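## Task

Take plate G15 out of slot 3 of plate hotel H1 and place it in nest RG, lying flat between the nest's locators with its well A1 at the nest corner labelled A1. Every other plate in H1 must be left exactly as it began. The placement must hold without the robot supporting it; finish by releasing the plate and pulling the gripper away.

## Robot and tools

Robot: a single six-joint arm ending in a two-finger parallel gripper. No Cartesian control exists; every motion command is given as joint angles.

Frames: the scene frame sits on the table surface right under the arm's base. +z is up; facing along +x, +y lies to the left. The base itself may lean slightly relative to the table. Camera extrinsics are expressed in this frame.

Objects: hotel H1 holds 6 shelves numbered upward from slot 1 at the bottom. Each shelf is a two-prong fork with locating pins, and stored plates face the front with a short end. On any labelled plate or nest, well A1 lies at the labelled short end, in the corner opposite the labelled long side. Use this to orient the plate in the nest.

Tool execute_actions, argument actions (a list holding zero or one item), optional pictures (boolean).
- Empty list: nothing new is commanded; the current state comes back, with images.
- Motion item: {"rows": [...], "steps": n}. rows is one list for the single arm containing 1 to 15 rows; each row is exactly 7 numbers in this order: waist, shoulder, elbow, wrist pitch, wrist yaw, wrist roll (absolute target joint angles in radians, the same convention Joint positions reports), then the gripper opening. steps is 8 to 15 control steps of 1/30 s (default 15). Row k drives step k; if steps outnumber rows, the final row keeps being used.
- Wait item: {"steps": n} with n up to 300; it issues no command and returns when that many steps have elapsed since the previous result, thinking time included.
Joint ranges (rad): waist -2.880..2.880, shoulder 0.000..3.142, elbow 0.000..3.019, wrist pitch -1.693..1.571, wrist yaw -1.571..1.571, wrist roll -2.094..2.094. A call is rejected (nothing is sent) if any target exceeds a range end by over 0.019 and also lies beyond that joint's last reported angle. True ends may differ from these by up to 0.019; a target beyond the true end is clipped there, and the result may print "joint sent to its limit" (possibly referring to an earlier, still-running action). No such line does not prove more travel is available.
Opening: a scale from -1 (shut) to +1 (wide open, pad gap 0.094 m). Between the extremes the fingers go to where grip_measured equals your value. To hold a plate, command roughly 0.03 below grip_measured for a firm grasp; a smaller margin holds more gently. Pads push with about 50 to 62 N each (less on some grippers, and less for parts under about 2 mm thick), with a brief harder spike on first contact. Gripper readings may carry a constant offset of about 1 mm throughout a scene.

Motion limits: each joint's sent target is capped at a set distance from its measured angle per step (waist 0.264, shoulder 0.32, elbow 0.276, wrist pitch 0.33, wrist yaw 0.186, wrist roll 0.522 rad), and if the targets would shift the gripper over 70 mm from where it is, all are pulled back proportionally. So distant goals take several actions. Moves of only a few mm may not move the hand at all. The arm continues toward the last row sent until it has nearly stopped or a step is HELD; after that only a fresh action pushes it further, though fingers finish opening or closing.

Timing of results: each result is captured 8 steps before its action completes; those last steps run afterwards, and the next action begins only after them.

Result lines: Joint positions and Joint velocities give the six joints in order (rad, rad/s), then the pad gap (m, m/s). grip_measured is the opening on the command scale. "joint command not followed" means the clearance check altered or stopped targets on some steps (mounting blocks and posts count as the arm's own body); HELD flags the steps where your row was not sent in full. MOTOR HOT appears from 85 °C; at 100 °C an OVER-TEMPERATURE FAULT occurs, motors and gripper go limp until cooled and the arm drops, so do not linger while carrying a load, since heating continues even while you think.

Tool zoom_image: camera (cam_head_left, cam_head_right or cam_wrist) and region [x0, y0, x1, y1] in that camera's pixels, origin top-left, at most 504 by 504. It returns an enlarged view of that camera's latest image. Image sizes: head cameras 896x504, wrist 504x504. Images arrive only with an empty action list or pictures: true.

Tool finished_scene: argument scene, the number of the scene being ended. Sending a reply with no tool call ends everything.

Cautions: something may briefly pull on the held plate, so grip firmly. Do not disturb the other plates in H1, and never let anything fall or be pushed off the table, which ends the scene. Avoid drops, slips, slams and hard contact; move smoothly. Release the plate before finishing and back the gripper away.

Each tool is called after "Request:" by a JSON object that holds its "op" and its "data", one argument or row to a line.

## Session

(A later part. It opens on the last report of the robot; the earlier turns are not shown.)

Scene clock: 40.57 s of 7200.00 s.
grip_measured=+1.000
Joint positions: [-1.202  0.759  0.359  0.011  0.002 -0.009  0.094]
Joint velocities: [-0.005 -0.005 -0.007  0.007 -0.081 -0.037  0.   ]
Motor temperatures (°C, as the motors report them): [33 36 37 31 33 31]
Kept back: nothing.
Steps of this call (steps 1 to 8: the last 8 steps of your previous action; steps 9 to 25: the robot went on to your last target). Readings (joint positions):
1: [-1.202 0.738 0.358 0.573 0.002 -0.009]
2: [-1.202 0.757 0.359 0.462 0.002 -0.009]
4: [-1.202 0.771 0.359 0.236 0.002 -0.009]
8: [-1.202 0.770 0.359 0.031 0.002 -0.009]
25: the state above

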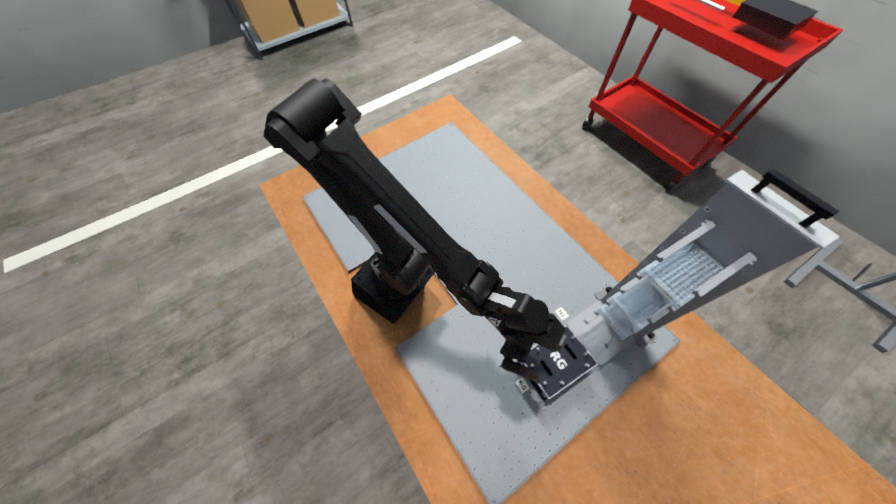

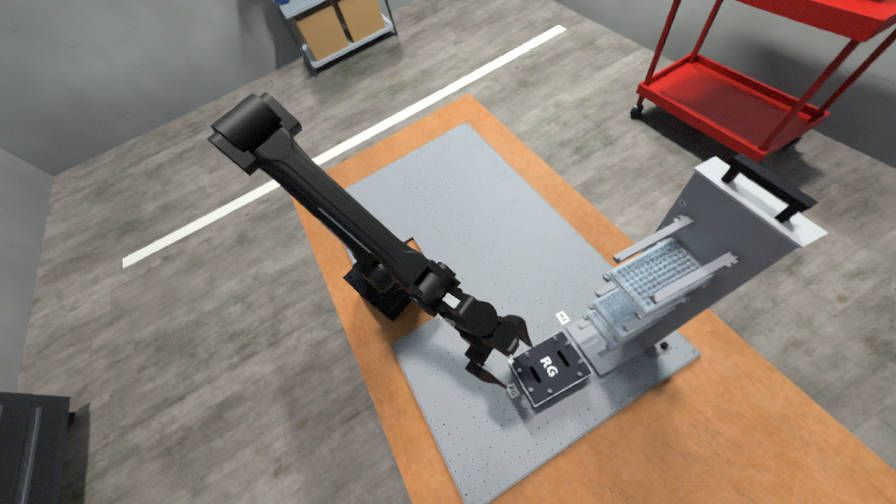

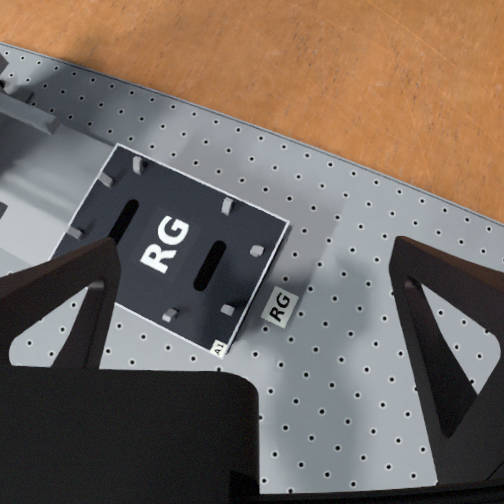

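Request:
{"op": "zoom_image", "data": {
  "camera": "cam_wrist",
  "region": [40, 120, 320, 380]
}}

Request:
{"op": "zoom_image", "data": {
  "camera": "cam_head_right",
  "region": [440, 290, 620, 430]
}}

Request:
{"op": "zoom_image", "data": {
  "camera": "cam_head_right",
  "region": [550, 230, 750, 390]
}}

Request:
{"op": "zoom_image", "data": {
  "camera": "cam_head_left",
  "region": [560, 210, 780, 370]
}}

Region (40, 120, 320, 380) of cam_wrist's 504x504 image, scaled by 1.800, with more detail than that image has; it fills the top 468 rows of this view, and the rest is white.

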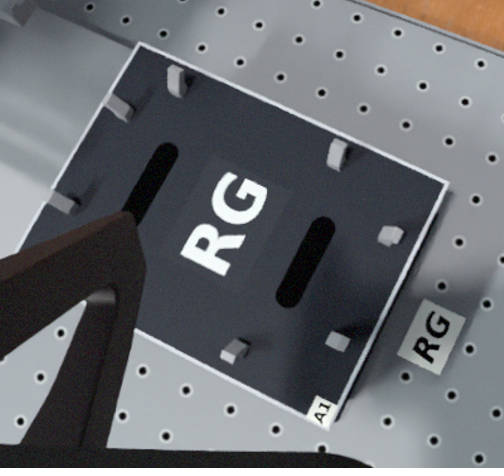

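Region (440, 290, 620, 430) of cam_head_right's 896x504 image, scaled by 2.800, with more detail than that image has.

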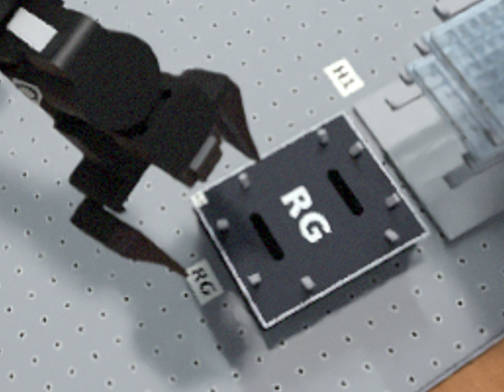

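Region (550, 230, 750, 390) of cam_head_right's 896x504 image, scaled by 2.520, with more detail than that image has; it fills the top 403 rows of this view, and the rest is white.

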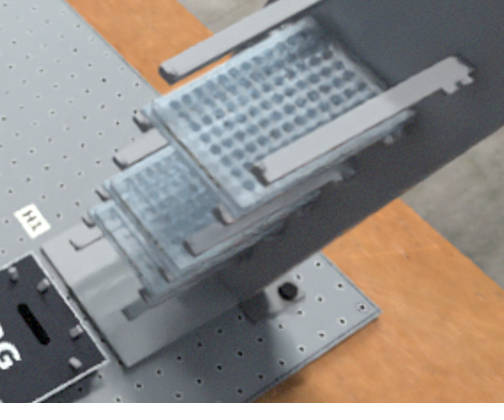

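Region (560, 210, 780, 370) of cam_head_left's 896x504 image, scaled by 2.291, with more detail than that image has; it fills the top 367 rows of this view, and the rest is white.

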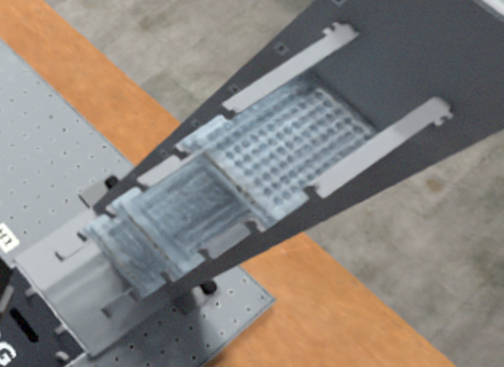

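Request:
{"op": "zoom_image", "data": {
  "camera": "cam_wrist",
  "region": [230, 130, 400, 300]
}}

Request:
{"op": "zoom_image", "data": {
  "camera": "cam_wrist",
  "region": [240, 250, 420, 430]
}}

Region (230, 130, 400, 300) of cam_wrist's 504x504 image, scaled by 2.965, with more detail than that image has.

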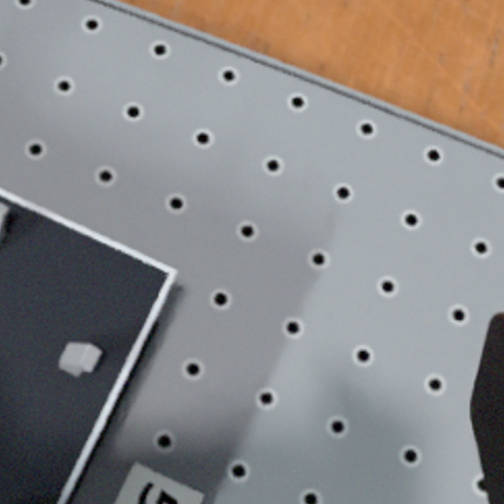

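Region (240, 250, 420, 430) of cam_wrist's 504x504 image, scaled by 2.800, with more detail than that image has.

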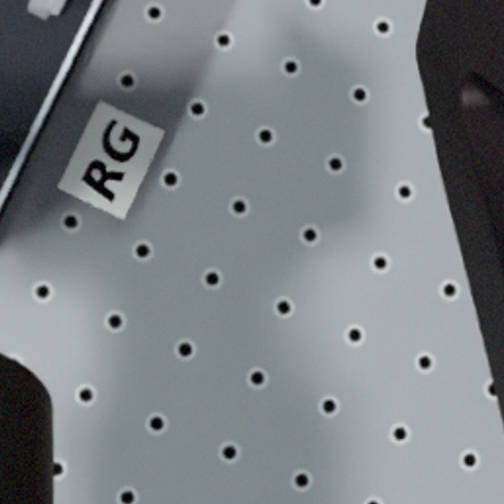

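Request:
{"op": "execute_actions", "data": {
  "actions": [
    {"rows": [[-1.2,0.76,0.39,-0.25,0.0,0.0,1]], "steps": 15}
  ],
  "pictures": false
}}

Request:
{"op": "execute_actions", "data": {
  "actions": [
    {"steps": 15}
  ],
  "pictures": true
}}

Scene clock: 48.80 s of 7200.00 s.
grip_measured=+1.000
Joint positions: [-1.202  0.758  0.371 -0.233  0.002 -0.009  0.094]
Joint velocities: [-0.015 -0.034  0.012 -0.115  0.051  0.022  0.   ]
Motor temperatures (°C, as the motors report them): [33 36 38 31 33 31]
Steps of this call (steps 1 to 15: the robot went on to your last target; steps 16 to 90: nothing new was sent; then 5.00 s passed at rest; steps 91 to 97: the first 7 steps of this action). Readings (joint positions):
91: [-1.202 0.758 0.365 -0.042 0.002 -0.009]
92: [-1.202 0.757 0.372 -0.116 0.002 -0.009]
94: [-1.202 0.758 0.371 -0.199 0.002 -0.009]
97: the state above

Scene clock: 49.30 s of 7200.00 s.
grip_measured=+1.000
Joint positions: [-1.202  0.758  0.371 -0.239  0.002 -0.009  0.094]
Joint velocities: [-0.015 -0.015  0.012  0.007 -0.007  0.051  0.   ]
Motor temperatures (°C, as the motors report them): [33 36 38 31 33 31]
Kept back: nothing.
Steps of this call (steps 1 to 8: the last 8 steps of your previous action; steps 9 to 15: the robot went on to your last target). Readings (joint positions):
1: [-1.202 0.758 0.371 -0.236 0.002 -0.009]
2: [-1.202 0.758 0.371 -0.237 0.002 -0.009]
4: [-1.202 0.758 0.371 -0.238 0.002 -0.009]
8: [-1.202 0.758 0.371 -0.239 0.002 -0.009]
15: the state above
The arm was judged still, so your last target was given up. Only a new action makes it travel on or press farther. Fingers that are still opening or closing keep moving.

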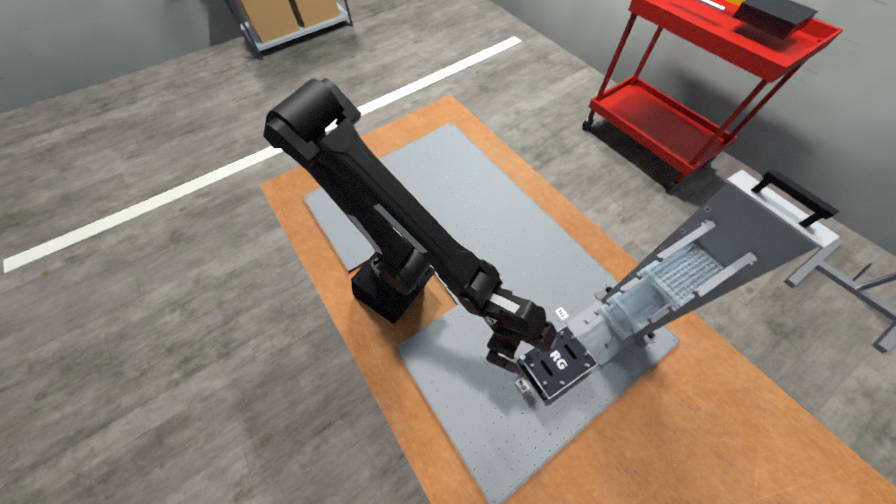

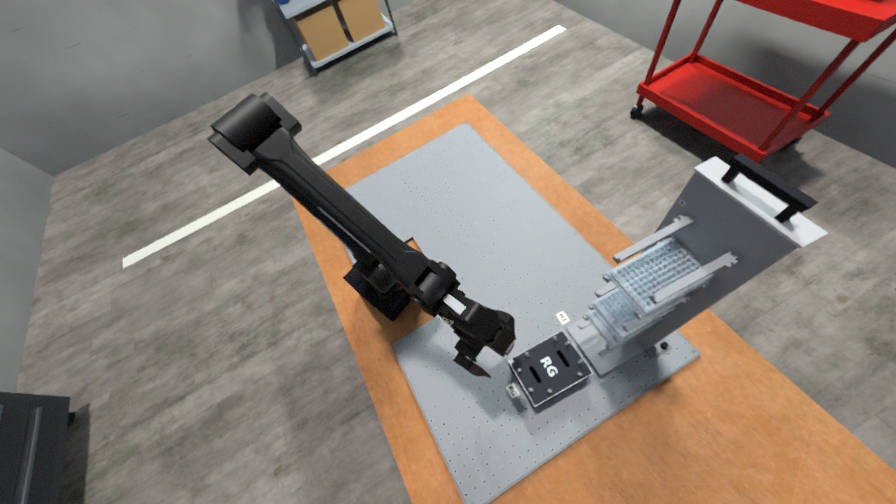

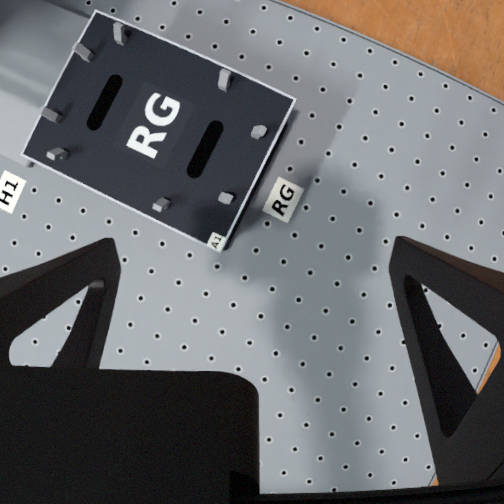

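Request:
{"op": "zoom_image", "data": {
  "camera": "cam_wrist",
  "region": [10, 0, 310, 260]
}}

Request:
{"op": "execute_actions", "data": {
  "actions": [
    {"rows": [[-1.2,0.76,0.66,-0.5,0.0,0.0,1]], "steps": 15}
  ],
  "pictures": false
}}

Request:
{"op": "execute_actions", "data": {
  "actions": [
    {"steps": 18}
  ],
  "pictures": true
}}

Region (10, 0, 310, 260) of cam_wrist's 504x504 image, scaled by 1.680, with more detail than that image has; it fills the top 437 rows of this view, and the rest is white.

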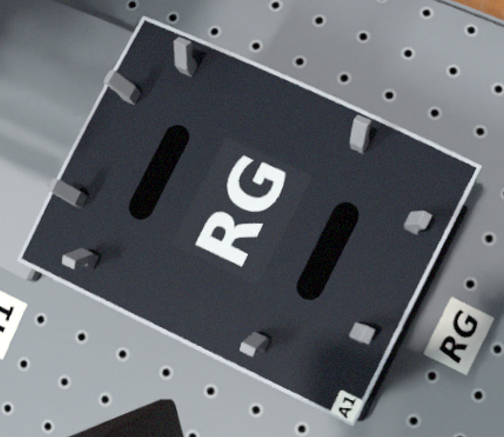

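Scene clock: 49.80 s of 7200.00 s.
grip_measured=+1.000
Joint positions: [-1.202  0.759  0.577 -0.467  0.002 -0.009  0.094]
Joint velocities: [-0.005 -0.005  0.926 -0.281  0.007  0.037  0.   ]
Motor temperatures (°C, as the motors report them): [33 36 38 31 33 31]
Steps of this call (steps 1 to 8: nothing new was sent; steps 9 to 15: the first 7 steps of this action). Readings (joint positions):
9: [-1.202 0.758 0.386 -0.279 0.002 -0.009]
10: [-1.202 0.759 0.412 -0.335 0.002 -0.009]
12: [-1.202 0.759 0.474 -0.406 0.002 -0.009]
15: the state above

Scene clock: 50.40 s of 7200.00 s.
grip_measured=+1.000
Joint positions: [-1.202  0.758  0.646 -0.489  0.002 -0.009  0.094]
Joint velocities: [-0.005 -0.005 -0.017 -0.012 -0.11  -0.007  0.   ]
Motor temperatures (°C, as the motors report them): [33 36 38 31 33 31]
Kept back: nothing.
Steps of this call (steps 1 to 8: the last 8 steps of your previous action; steps 9 to 18: the robot went on to your last target). Readings (joint positions):
1: [-1.202 0.759 0.605 -0.473 0.002 -0.009]
2: [-1.202 0.759 0.626 -0.475 0.002 -0.009]
4: [-1.202 0.758 0.646 -0.476 0.002 -0.009]
8: [-1.202 0.758 0.646 -0.488 0.002 -0.009]
18: the state above

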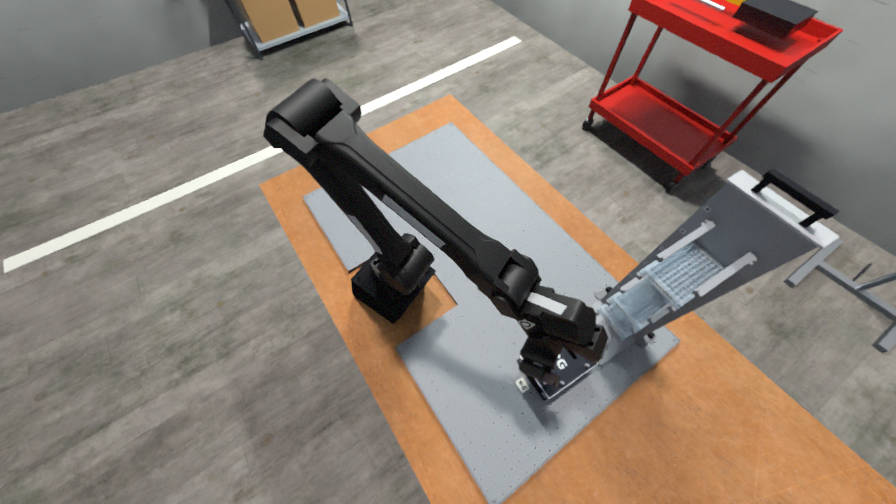

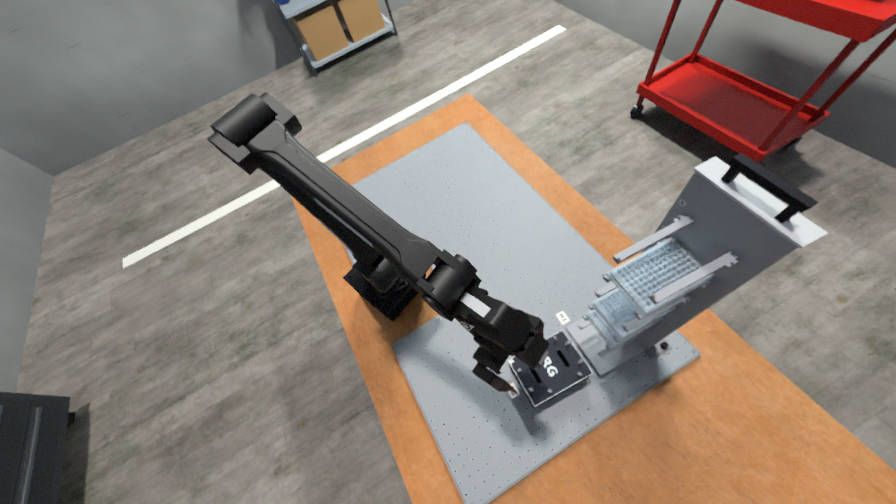

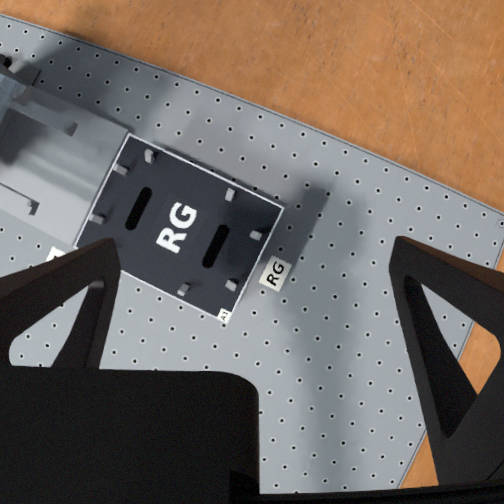

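Request:
{"op": "zoom_image", "data": {
  "camera": "cam_wrist",
  "region": [50, 110, 310, 340]
}}

Request:
{"op": "execute_actions", "data": {
  "actions": [
    {"rows": [[-1.2,1.05,0.66,-0.25,0.0,0.0,1]], "steps": 15}
  ],
  "pictures": false
}}

Request:
{"op": "execute_actions", "data": {
  "actions": [
    {"steps": 18}
  ],
  "pictures": true
}}

Region (50, 110, 310, 340) of cam_wrist's 504x504 image, scaled by 1.938, with more detail than that image has; it fills the top 446 rows of this view, and the rest is white.

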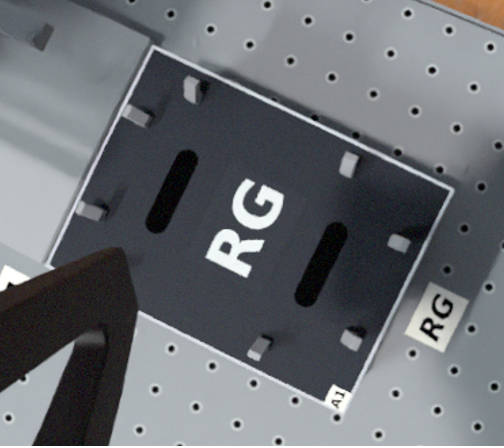

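Scene clock: 51.10 s of 7200.00 s.
grip_measured=+1.000
Joint positions: [-1.202  1.063  0.658 -0.272  0.002 -0.009  0.094]
Joint velocities: [-0.005  0.874 -0.085 -0.022 -0.037 -0.007  0.   ]
Motor temperatures (°C, as the motors report them): [33 36 38 31 33 31]
Steps of this call (steps 1 to 14: the robot went on to your last target; steps 15 to 21: the first 7 steps of this action). Readings (joint positions):
15: [-1.202 0.773 0.645 -0.454 0.002 -0.009]
16: [-1.202 0.811 0.648 -0.396 0.002 -0.009]
18: [-1.202 0.924 0.659 -0.306 0.002 -0.009]
21: the state above

Scene clock: 51.70 s of 7200.00 s.
grip_measured=+1.000
Joint positions: [-1.202  1.052  0.647 -0.264  0.002 -0.009  0.094]
Joint velocities: [-0.005 -0.005  0.007 -0.002 -0.022 -0.007  0.   ]
Motor temperatures (°C, as the motors report them): [33 36 38 31 33 31]
Kept back: nothing.
Steps of this call (steps 1 to 8: the last 8 steps of your previous action; steps 9 to 18: the robot went on to your last target). Readings (joint positions):
1: [-1.202 1.086 0.654 -0.272 0.002 -0.009]
2: [-1.202 1.095 0.650 -0.272 0.002 -0.009]
4: [-1.202 1.091 0.647 -0.272 0.002 -0.009]
8: [-1.202 1.062 0.647 -0.266 0.002 -0.009]
18: the state above

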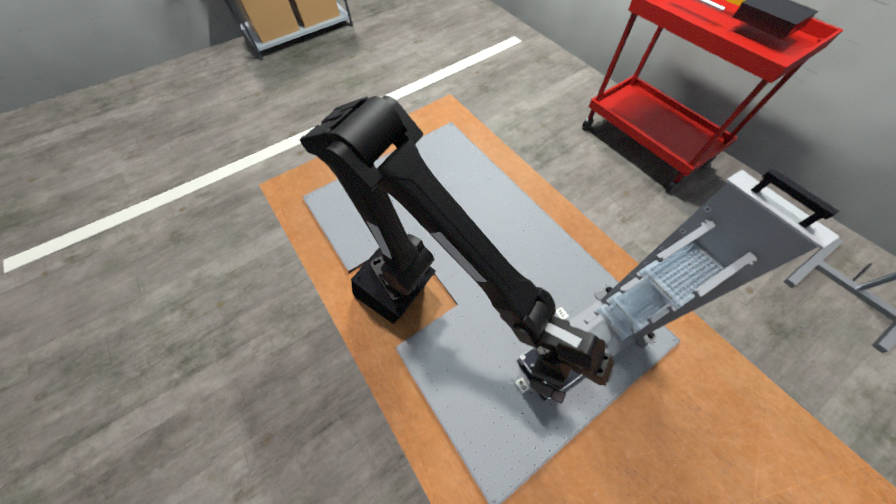

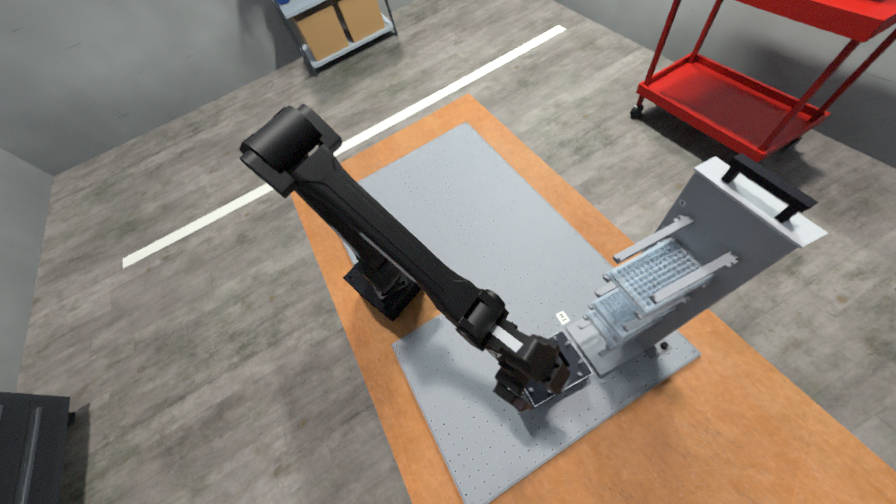

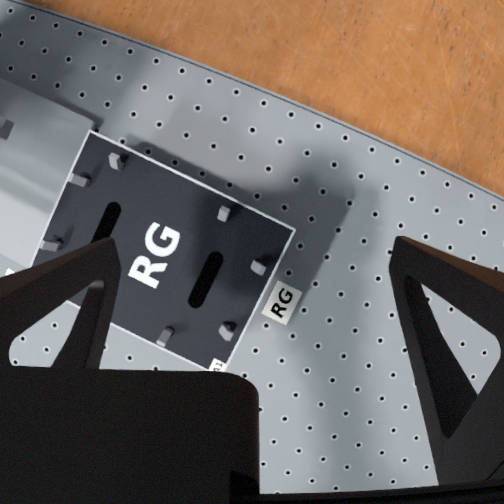

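Request:
{"op": "zoom_image", "data": {
  "camera": "cam_wrist",
  "region": [50, 110, 330, 380]
}}

Region (50, 110, 330, 380) of cam_wrist's 504x504 image, scaled by 1.800, with more detail than that image has; it fills the top 486 rows of this view, and the rest is white.

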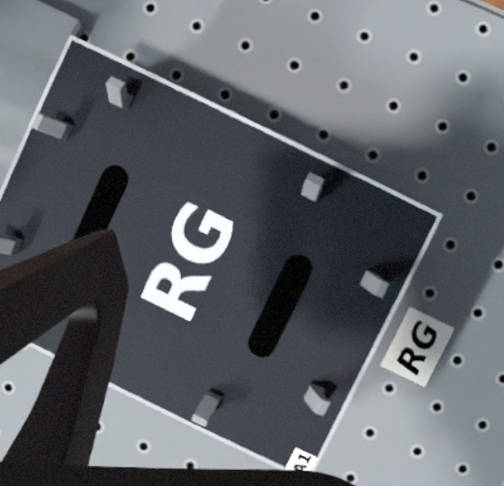

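Request:
{"op": "execute_actions", "data": {
  "actions": [
    {"rows": [[-1.562,1.15,0.66,-0.1,0.5,0.0,1]], "steps": 15}
  ],
  "pictures": false
}}

Request:
{"op": "execute_actions", "data": {
  "actions": [
    {"steps": 10}
  ],
  "pictures": true
}}

Scene clock: 62.90 s of 7200.00 s.
grip_measured=+1.000
Joint positions: [-1.467  1.116  0.646 -0.14   0.436 -0.009  0.094]
Joint velocities: [-1.499  0.308 -0.022  0.388  1.795 -0.007  0.   ]
Motor temperatures (°C, as the motors report them): [33 36 38 31 33 31]
Steps of this call (steps 1 to 15: the robot went on to your last target; steps 16 to 90: nothing new was sent; then 7.97 s passed at rest; steps 91 to 97: the first 7 steps of this action). Readings (joint positions):
91: [-1.210 1.055 0.646 -0.248 0.047 -0.009]
92: [-1.234 1.063 0.646 -0.223 0.104 -0.009]
94: [-1.317 1.083 0.646 -0.180 0.219 -0.009]
97: the state above

Scene clock: 63.23 s of 7200.00 s.
grip_measured=+1.000
Joint positions: [-1.575  1.142  0.646 -0.116  0.502 -0.007  0.094]
Joint velocities: [ 0.054  0.024  0.002 -0.012  0.007 -0.007  0.   ]
Motor temperatures (°C, as the motors report them): [33 36 38 31 33 31]
Kept back: nothing.
Steps of this call (steps 1 to 8: the last 8 steps of your previous action; steps 9 to 10: the robot went on to your last target). Readings (joint positions):
1: [-1.516 1.126 0.646 -0.130 0.477 -0.009]
2: [-1.556 1.134 0.646 -0.123 0.494 -0.008]
4: [-1.594 1.142 0.646 -0.120 0.503 -0.007]
8: [-1.582 1.142 0.646 -0.116 0.502 -0.007]
10: the state above

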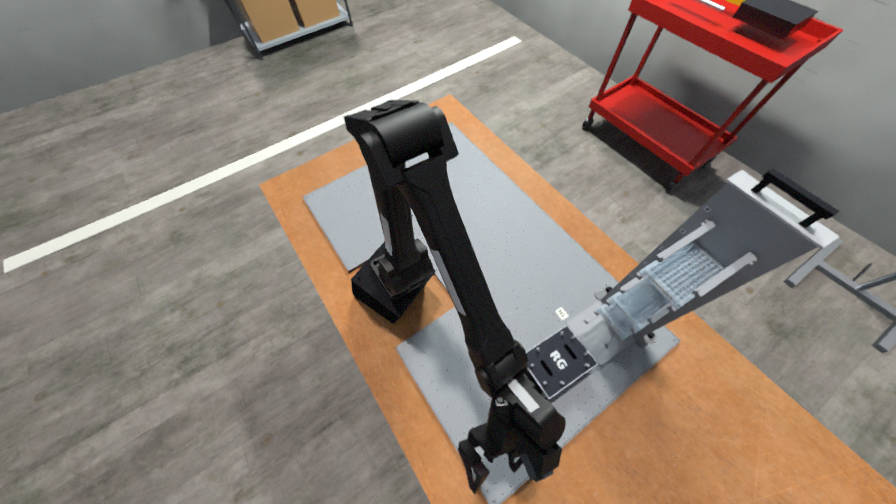

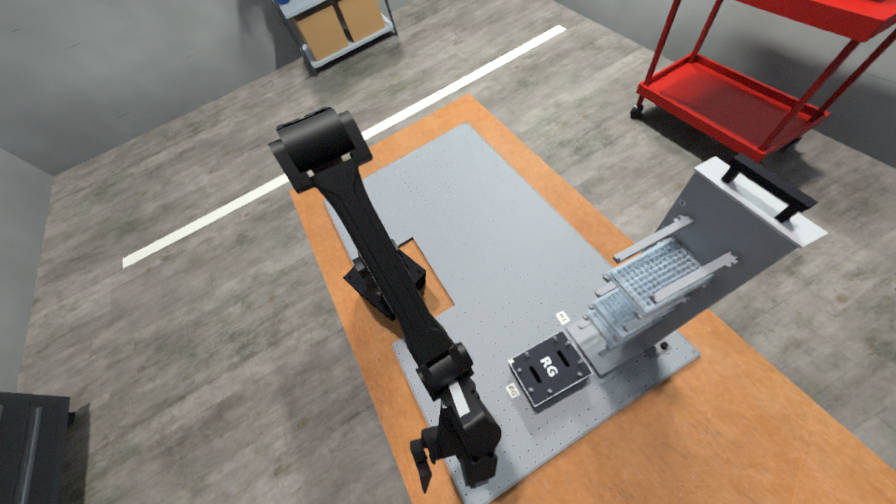

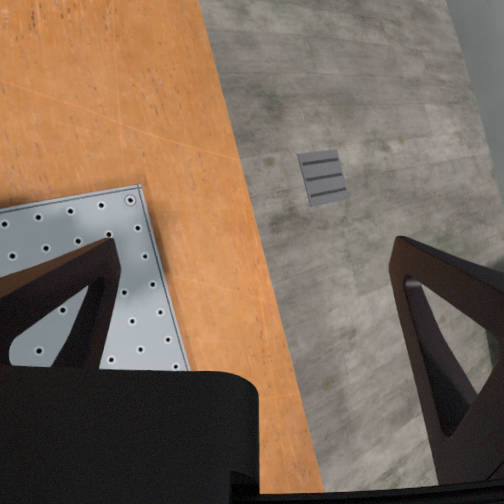

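Request:
{"op": "execute_actions", "data": {
  "actions": [
    {"rows": [[-1.55,1.245,0.665,-0.02,-1.395,-0.91,1]], "steps": 15}
  ],
  "pictures": false
}}

Request:
{"op": "execute_actions", "data": {
  "actions": [
    {"steps": 40}
  ],
  "pictures": true
}}

Scene clock: 64.23 s of 7200.00 s.
grip_measured=+1.000
Joint positions: [-1.563  1.242  0.65  -0.039 -0.206 -0.636  0.094]
Joint velocities: [ 0.015  0.249  0.007 -0.007 -2.41  -1.853  0.   ]
Motor temperatures (°C, as the motors report them): [33 36 38 31 33 31]
Steps of this call (steps 1 to 23: the robot went on to your last target; steps 24 to 30: the first 7 steps of this action). Readings (joint positions):
24: [-1.575 1.147 0.646 -0.099 0.413 -0.089]
25: [-1.574 1.162 0.648 -0.073 0.309 -0.188]
27: [-1.569 1.199 0.650 -0.042 0.104 -0.386]
30: the state above

Scene clock: 65.57 s of 7200.00 s.
grip_measured=+1.000
Joint positions: [-1.558  1.248  0.65  -0.034 -1.139 -0.867  0.094]
Joint velocities: [ 0.005  0.005 -0.007 -0.017 -0.022  0.007  0.   ]
Motor temperatures (°C, as the motors report them): [33 36 37 31 33 31]
Kept back: nothing.
Steps of this call (steps 1 to 8: the last 8 steps of your previous action; steps 9 to 15: the robot went on to your last target; steps 16 to 40: nothing new was sent). Readings (joint positions):
1: [-1.562 1.248 0.650 -0.039 -0.309 -0.689]
2: [-1.561 1.250 0.650 -0.039 -0.412 -0.732]
4: [-1.561 1.250 0.650 -0.037 -0.619 -0.793]
8: [-1.559 1.250 0.650 -0.035 -1.033 -0.856]
10: [-1.558 1.248 0.650 -0.034 -1.150 -0.867] HELD
11: [-1.558 1.248 0.650 -0.034 -1.143 -0.867] HELD
12: [-1.558 1.248 0.650 -0.034 -1.140 -0.867] HELD
13: [-1.558 1.248 0.650 -0.034 -1.139 -0.867] HELD
14: [-1.558 1.248 0.650 -0.034 -1.139 -0.867] HELD
15: [-1.558 1.248 0.650 -0.034 -1.139 -0.867] HELD
40: the state above
A step was HELD (marked above), so your last target was given up. The arm can still carry out the HELD step.
joint command not followed: on one or more control steps a check withheld the commanded joint targets, and the robot was not sent them on those steps.
cause: the commanded joint targets would bring two parts of the arm too close to each other (its wrist (the part past joint 4) and its wrist camera, with joints 5 (wrist yaw) and 6 (wrist roll) between them); next, command targets that bring no two parts of the arm closer together.

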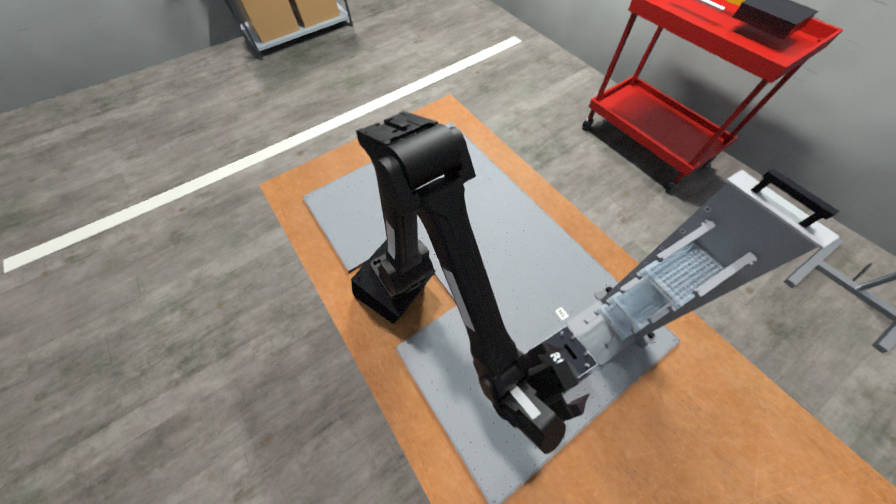

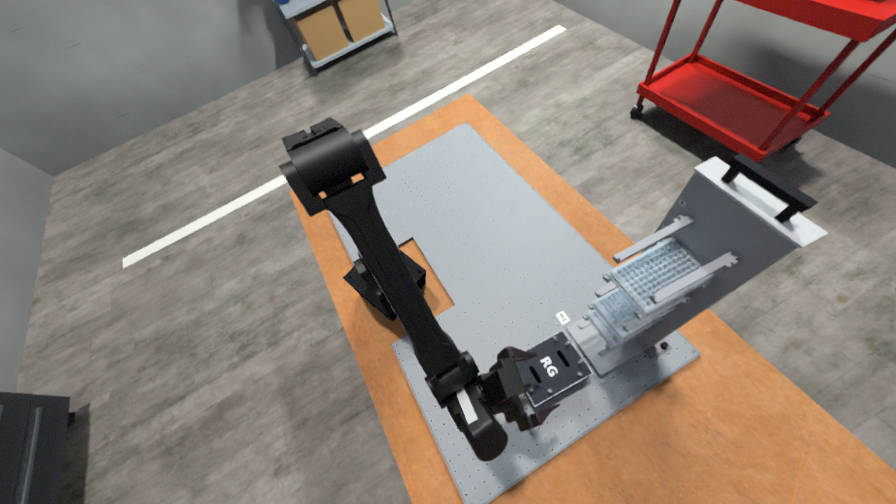

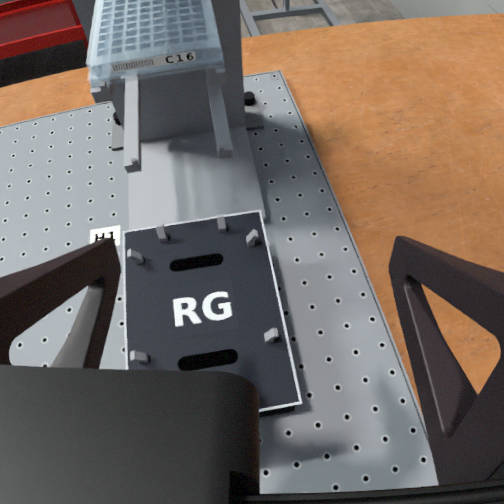

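Request:
{"op": "execute_actions", "data": {
  "actions": []
}}

Scene clock: 66.90 s of 7200.00 s.
grip_measured=+1.000
Joint positions: [-1.558  1.248  0.65  -0.034 -1.139 -0.867  0.094]
Joint velocities: [ 0.005 -0.005 -0.007  0.017 -0.007  0.007  0.   ]
Motor temperatures (°C, as the motors report them): [33 36 37 31 33 31]
Kept back: nothing.
Steps of this call (steps 1 to 40: nothing new was sent). Readings (joint positions):
1: [-1.558 1.248 0.650 -0.034 -1.139 -0.867]
2: [-1.558 1.248 0.650 -0.034 -1.139 -0.867]
4: [-1.558 1.248 0.650 -0.034 -1.139 -0.867]
8: [-1.558 1.248 0.650 -0.034 -1.139 -0.867]
40: the state above

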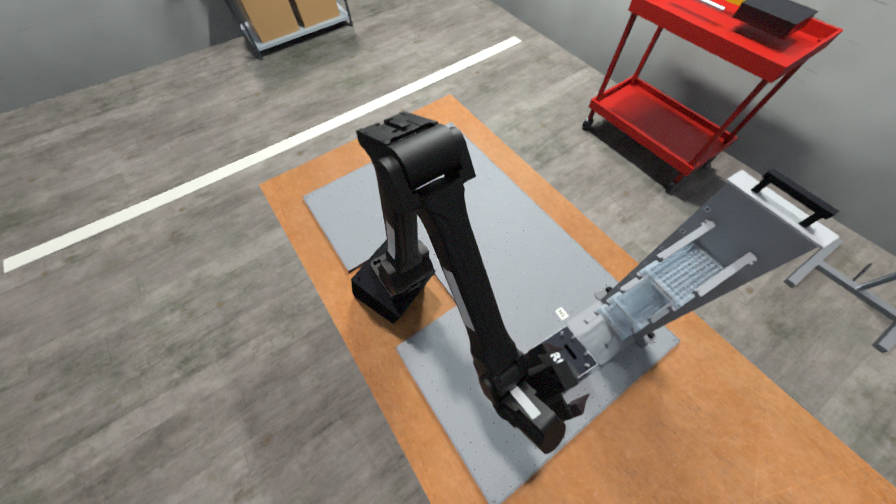

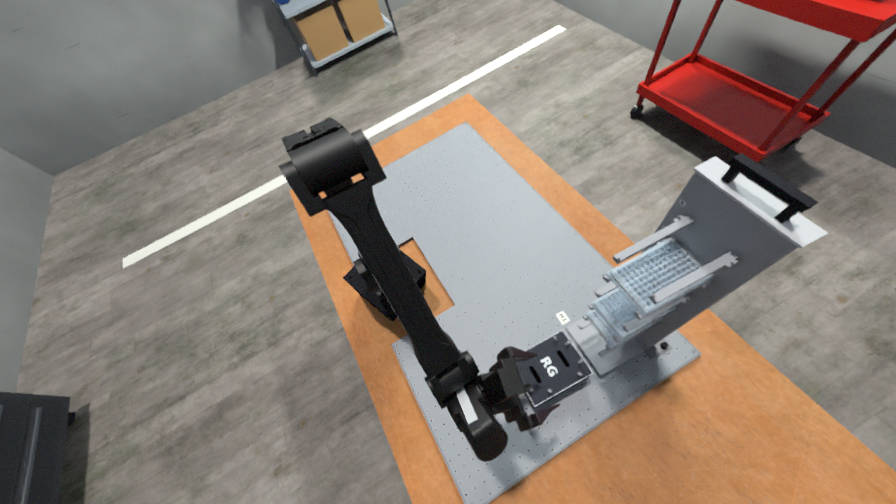

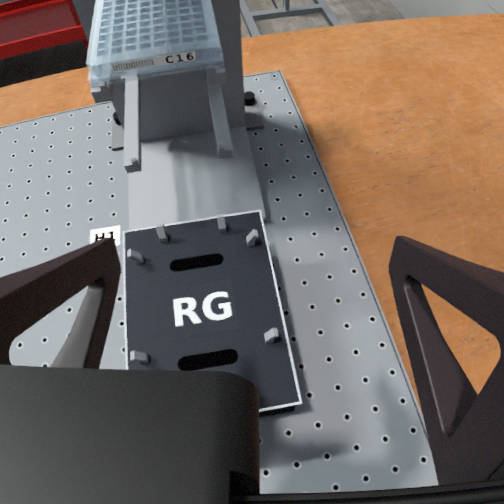

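Request:
{"op": "zoom_image", "data": {
  "camera": "cam_head_right",
  "region": [540, 140, 840, 400]
}}

Request:
{"op": "zoom_image", "data": {
  "camera": "cam_head_left",
  "region": [540, 160, 860, 400]
}}

Region (540, 140, 840, 400) of cam_head_right's 896x504 image, scaled by 1.680, with more detail than that image has; it fills the top 437 rows of this view, and the rest is white.

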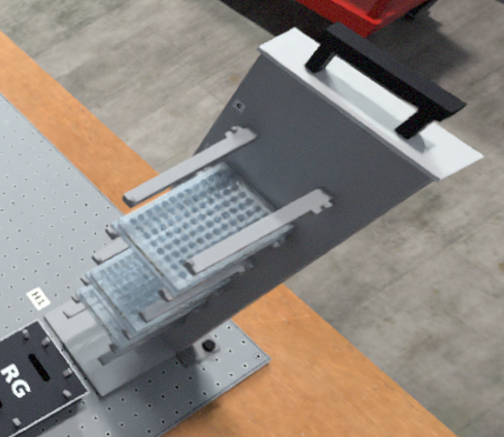

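Region (540, 160, 860, 400) of cam_head_left's 896x504 image, scaled by 1.575, with more detail than that image has; it fills the top 378 rows of this view, and the rest is white.

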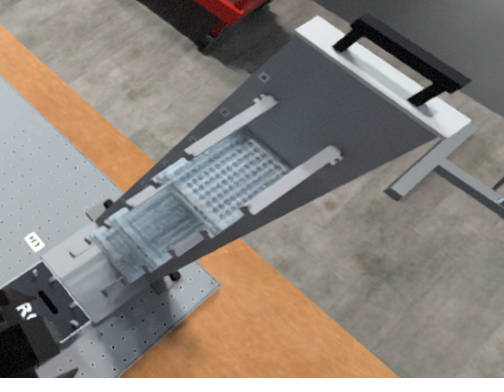

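Request:
{"op": "execute_actions", "data": {
  "actions": [
    {"rows":[[-1.52,1.30,0.64,0.25,-1.08,-0.65,1],[-1.48,1.35,0.63,0.5,-1.06,-0.45,1],[-1.45,1.40,0.625,0.75,-1.05,-0.3,1],[-1.40,1.45,0.62,1.0,-1.05,-0.15,1],[-1.36,1.49,0.62,1.2,-1.05,0.0,1],[-1.325,1.515,0.62,1.34,-1.05,0.09,1]],"steps":15}
  ]
}}

Request:
{"op": "execute_actions", "data": {
  "actions": [
    {"steps":30}
  ],
  "pictures": true
}}

Scene clock: 70.77 s of 7200.00 s.
grip_measured=+1.000
Joint positions: [-1.54   1.27   0.65   0.066 -1.108 -0.768  0.094]
Joint velocities: [0.298 0.327 0.002 0.569 0.066 0.623 0.   ]
Motor temperatures (°C, as the motors report them): [33 36 37 31 33 31]
Steps of this call (steps 1 to 90: nothing new was sent; then 0.63 s passed at rest; steps 91 to 97: the first 7 steps of this action). Readings (joint positions):
91: [-1.558 1.248 0.650 -0.031 -1.136 -0.864]
92: [-1.558 1.248 0.650 -0.022 -1.131 -0.857]
94: [-1.557 1.250 0.650 0.008 -1.122 -0.830]
97: the state above

Scene clock: 71.77 s of 7200.00 s.
grip_measured=+1.000
Joint positions: [-1.348  1.484  0.628  0.808 -1.055 -0.017  0.094]
Joint velocities: [0.024 0.015 0.007 0.882 0.022 0.227 0.   ]
Motor temperatures (°C, as the motors report them): [33 36 37 31 33 31]
Kept back: nothing.
Steps of this call (steps 1 to 8: the last 8 steps of your previous action; steps 9 to 30: the robot went on to your last target). Readings (joint positions):
1: [-1.528 1.283 0.650 0.086 -1.104 -0.744]
2: [-1.514 1.298 0.650 0.106 -1.100 -0.719]
4: [-1.485 1.331 0.650 0.147 -1.092 -0.666]
8: [-1.438 1.386 0.640 0.229 -1.081 -0.553]
30: the state above

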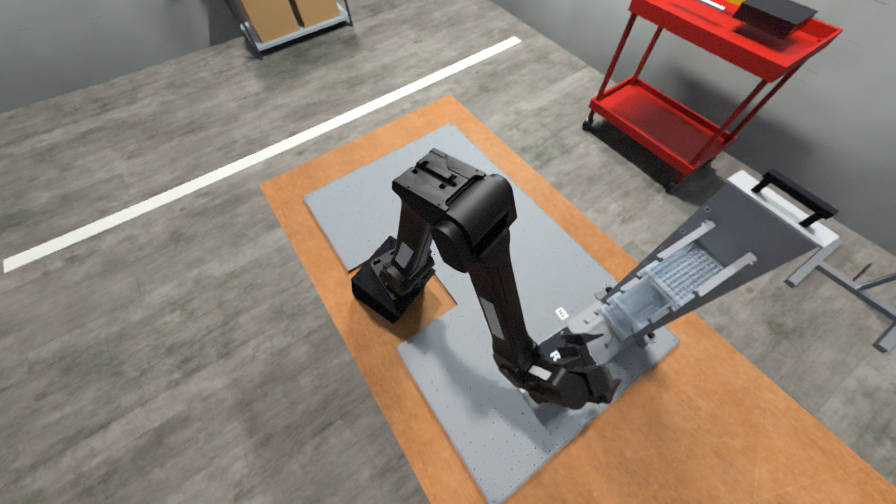

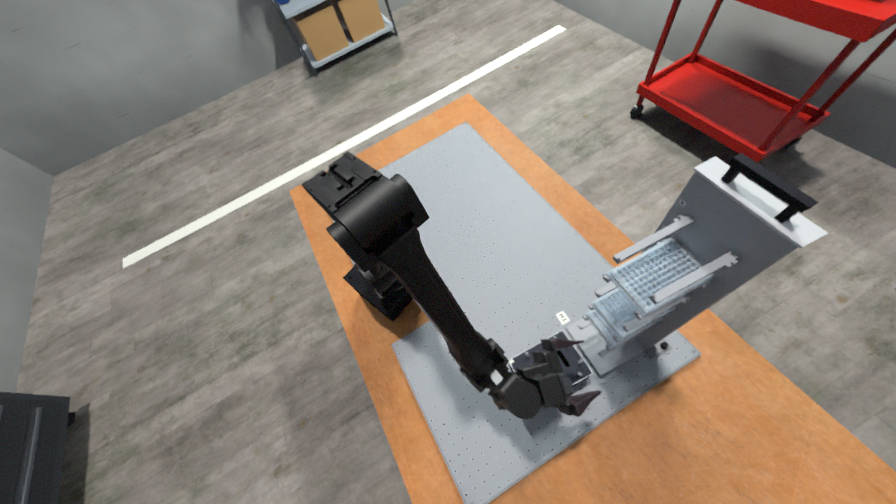

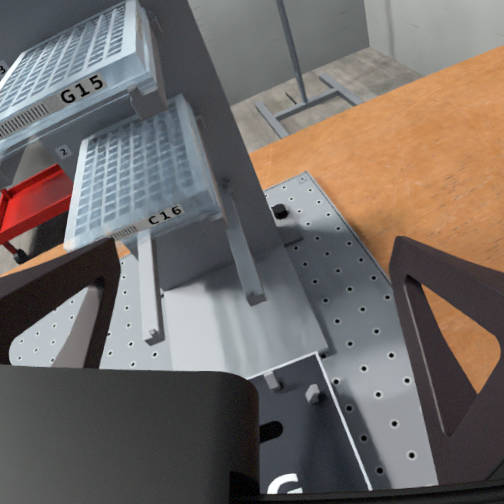

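Request:
{"op": "execute_actions", "data": {
  "actions": [
    {"steps":20}
  ],
  "pictures": true
}}

Scene clock: 72.43 s of 7200.00 s.
grip_measured=+1.000
Joint positions: [-1.338  1.493  0.628  1.319 -1.052  0.075  0.094]
Joint velocities: [ 0.005 -0.005 -0.007  0.076 -0.081  0.007  0.   ]
Motor temperatures (°C, as the motors report them): [33 36 37 31 33 31]
Kept back: nothing.
Steps of this call (steps 1 to 20: the robot went on to your last target). Readings (joint positions):
1: [-1.347 1.485 0.628 0.838 -1.055 -0.006]
2: [-1.346 1.486 0.628 0.869 -1.054 0.004]
4: [-1.345 1.487 0.628 0.928 -1.054 0.020]
8: [-1.342 1.489 0.628 1.049 -1.053 0.043]
20: the state above

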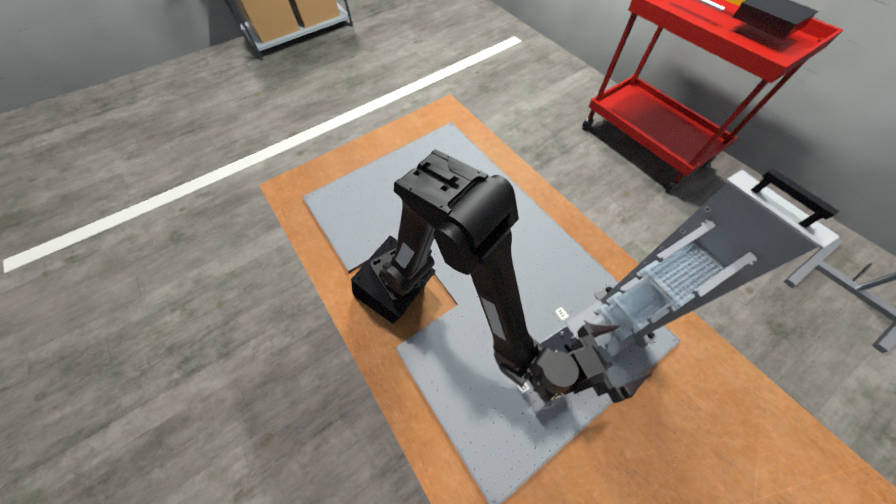

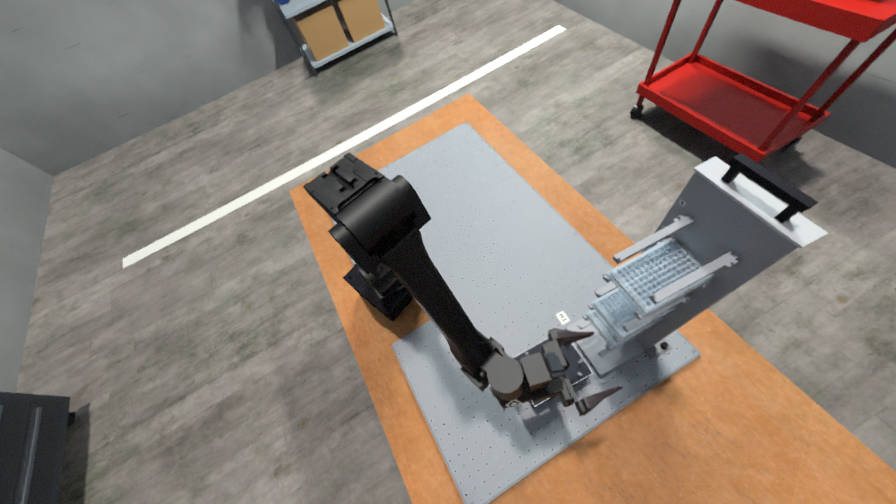

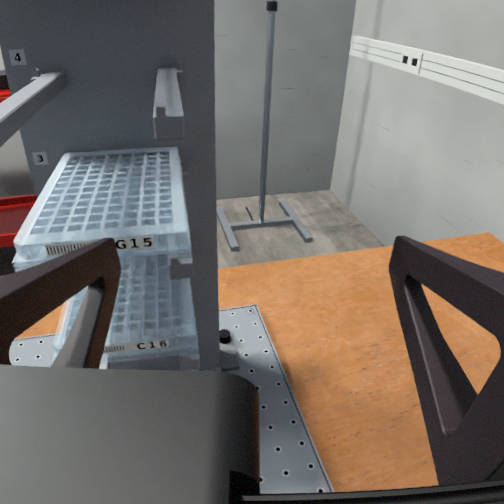

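Request:
{"op": "zoom_image", "data": {
  "camera": "cam_wrist",
  "region": [0, 40, 252, 292]
}}

Region (0, 40, 252, 292) of cam_wrist's 504x504 image, scaled by 2.000, with more detail than that image has.

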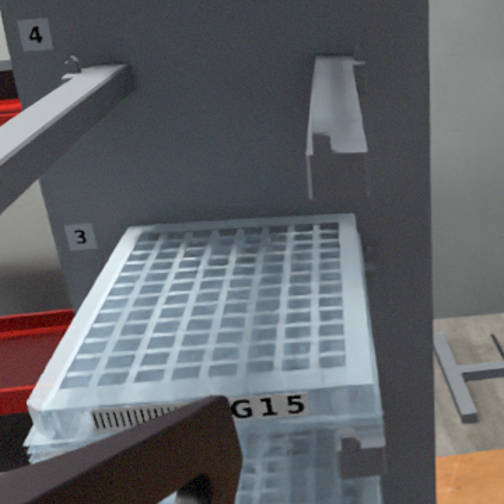

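Request:
{"op": "zoom_image", "data": {
  "camera": "cam_head_right",
  "region": [570, 230, 730, 370]
}}

Region (570, 230, 730, 370) of cam_head_right's 896x504 image, scaled by 3.150, with more detail than that image has; it fills the top 441 rows of this view, and the rest is white.

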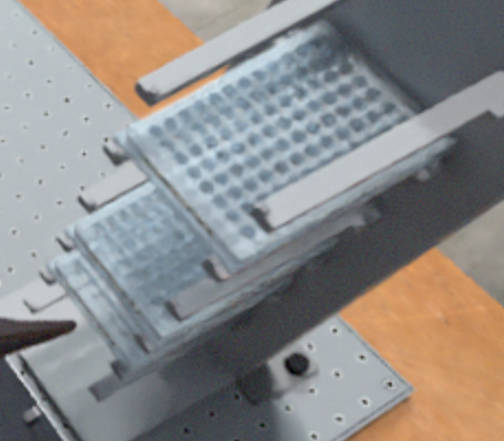

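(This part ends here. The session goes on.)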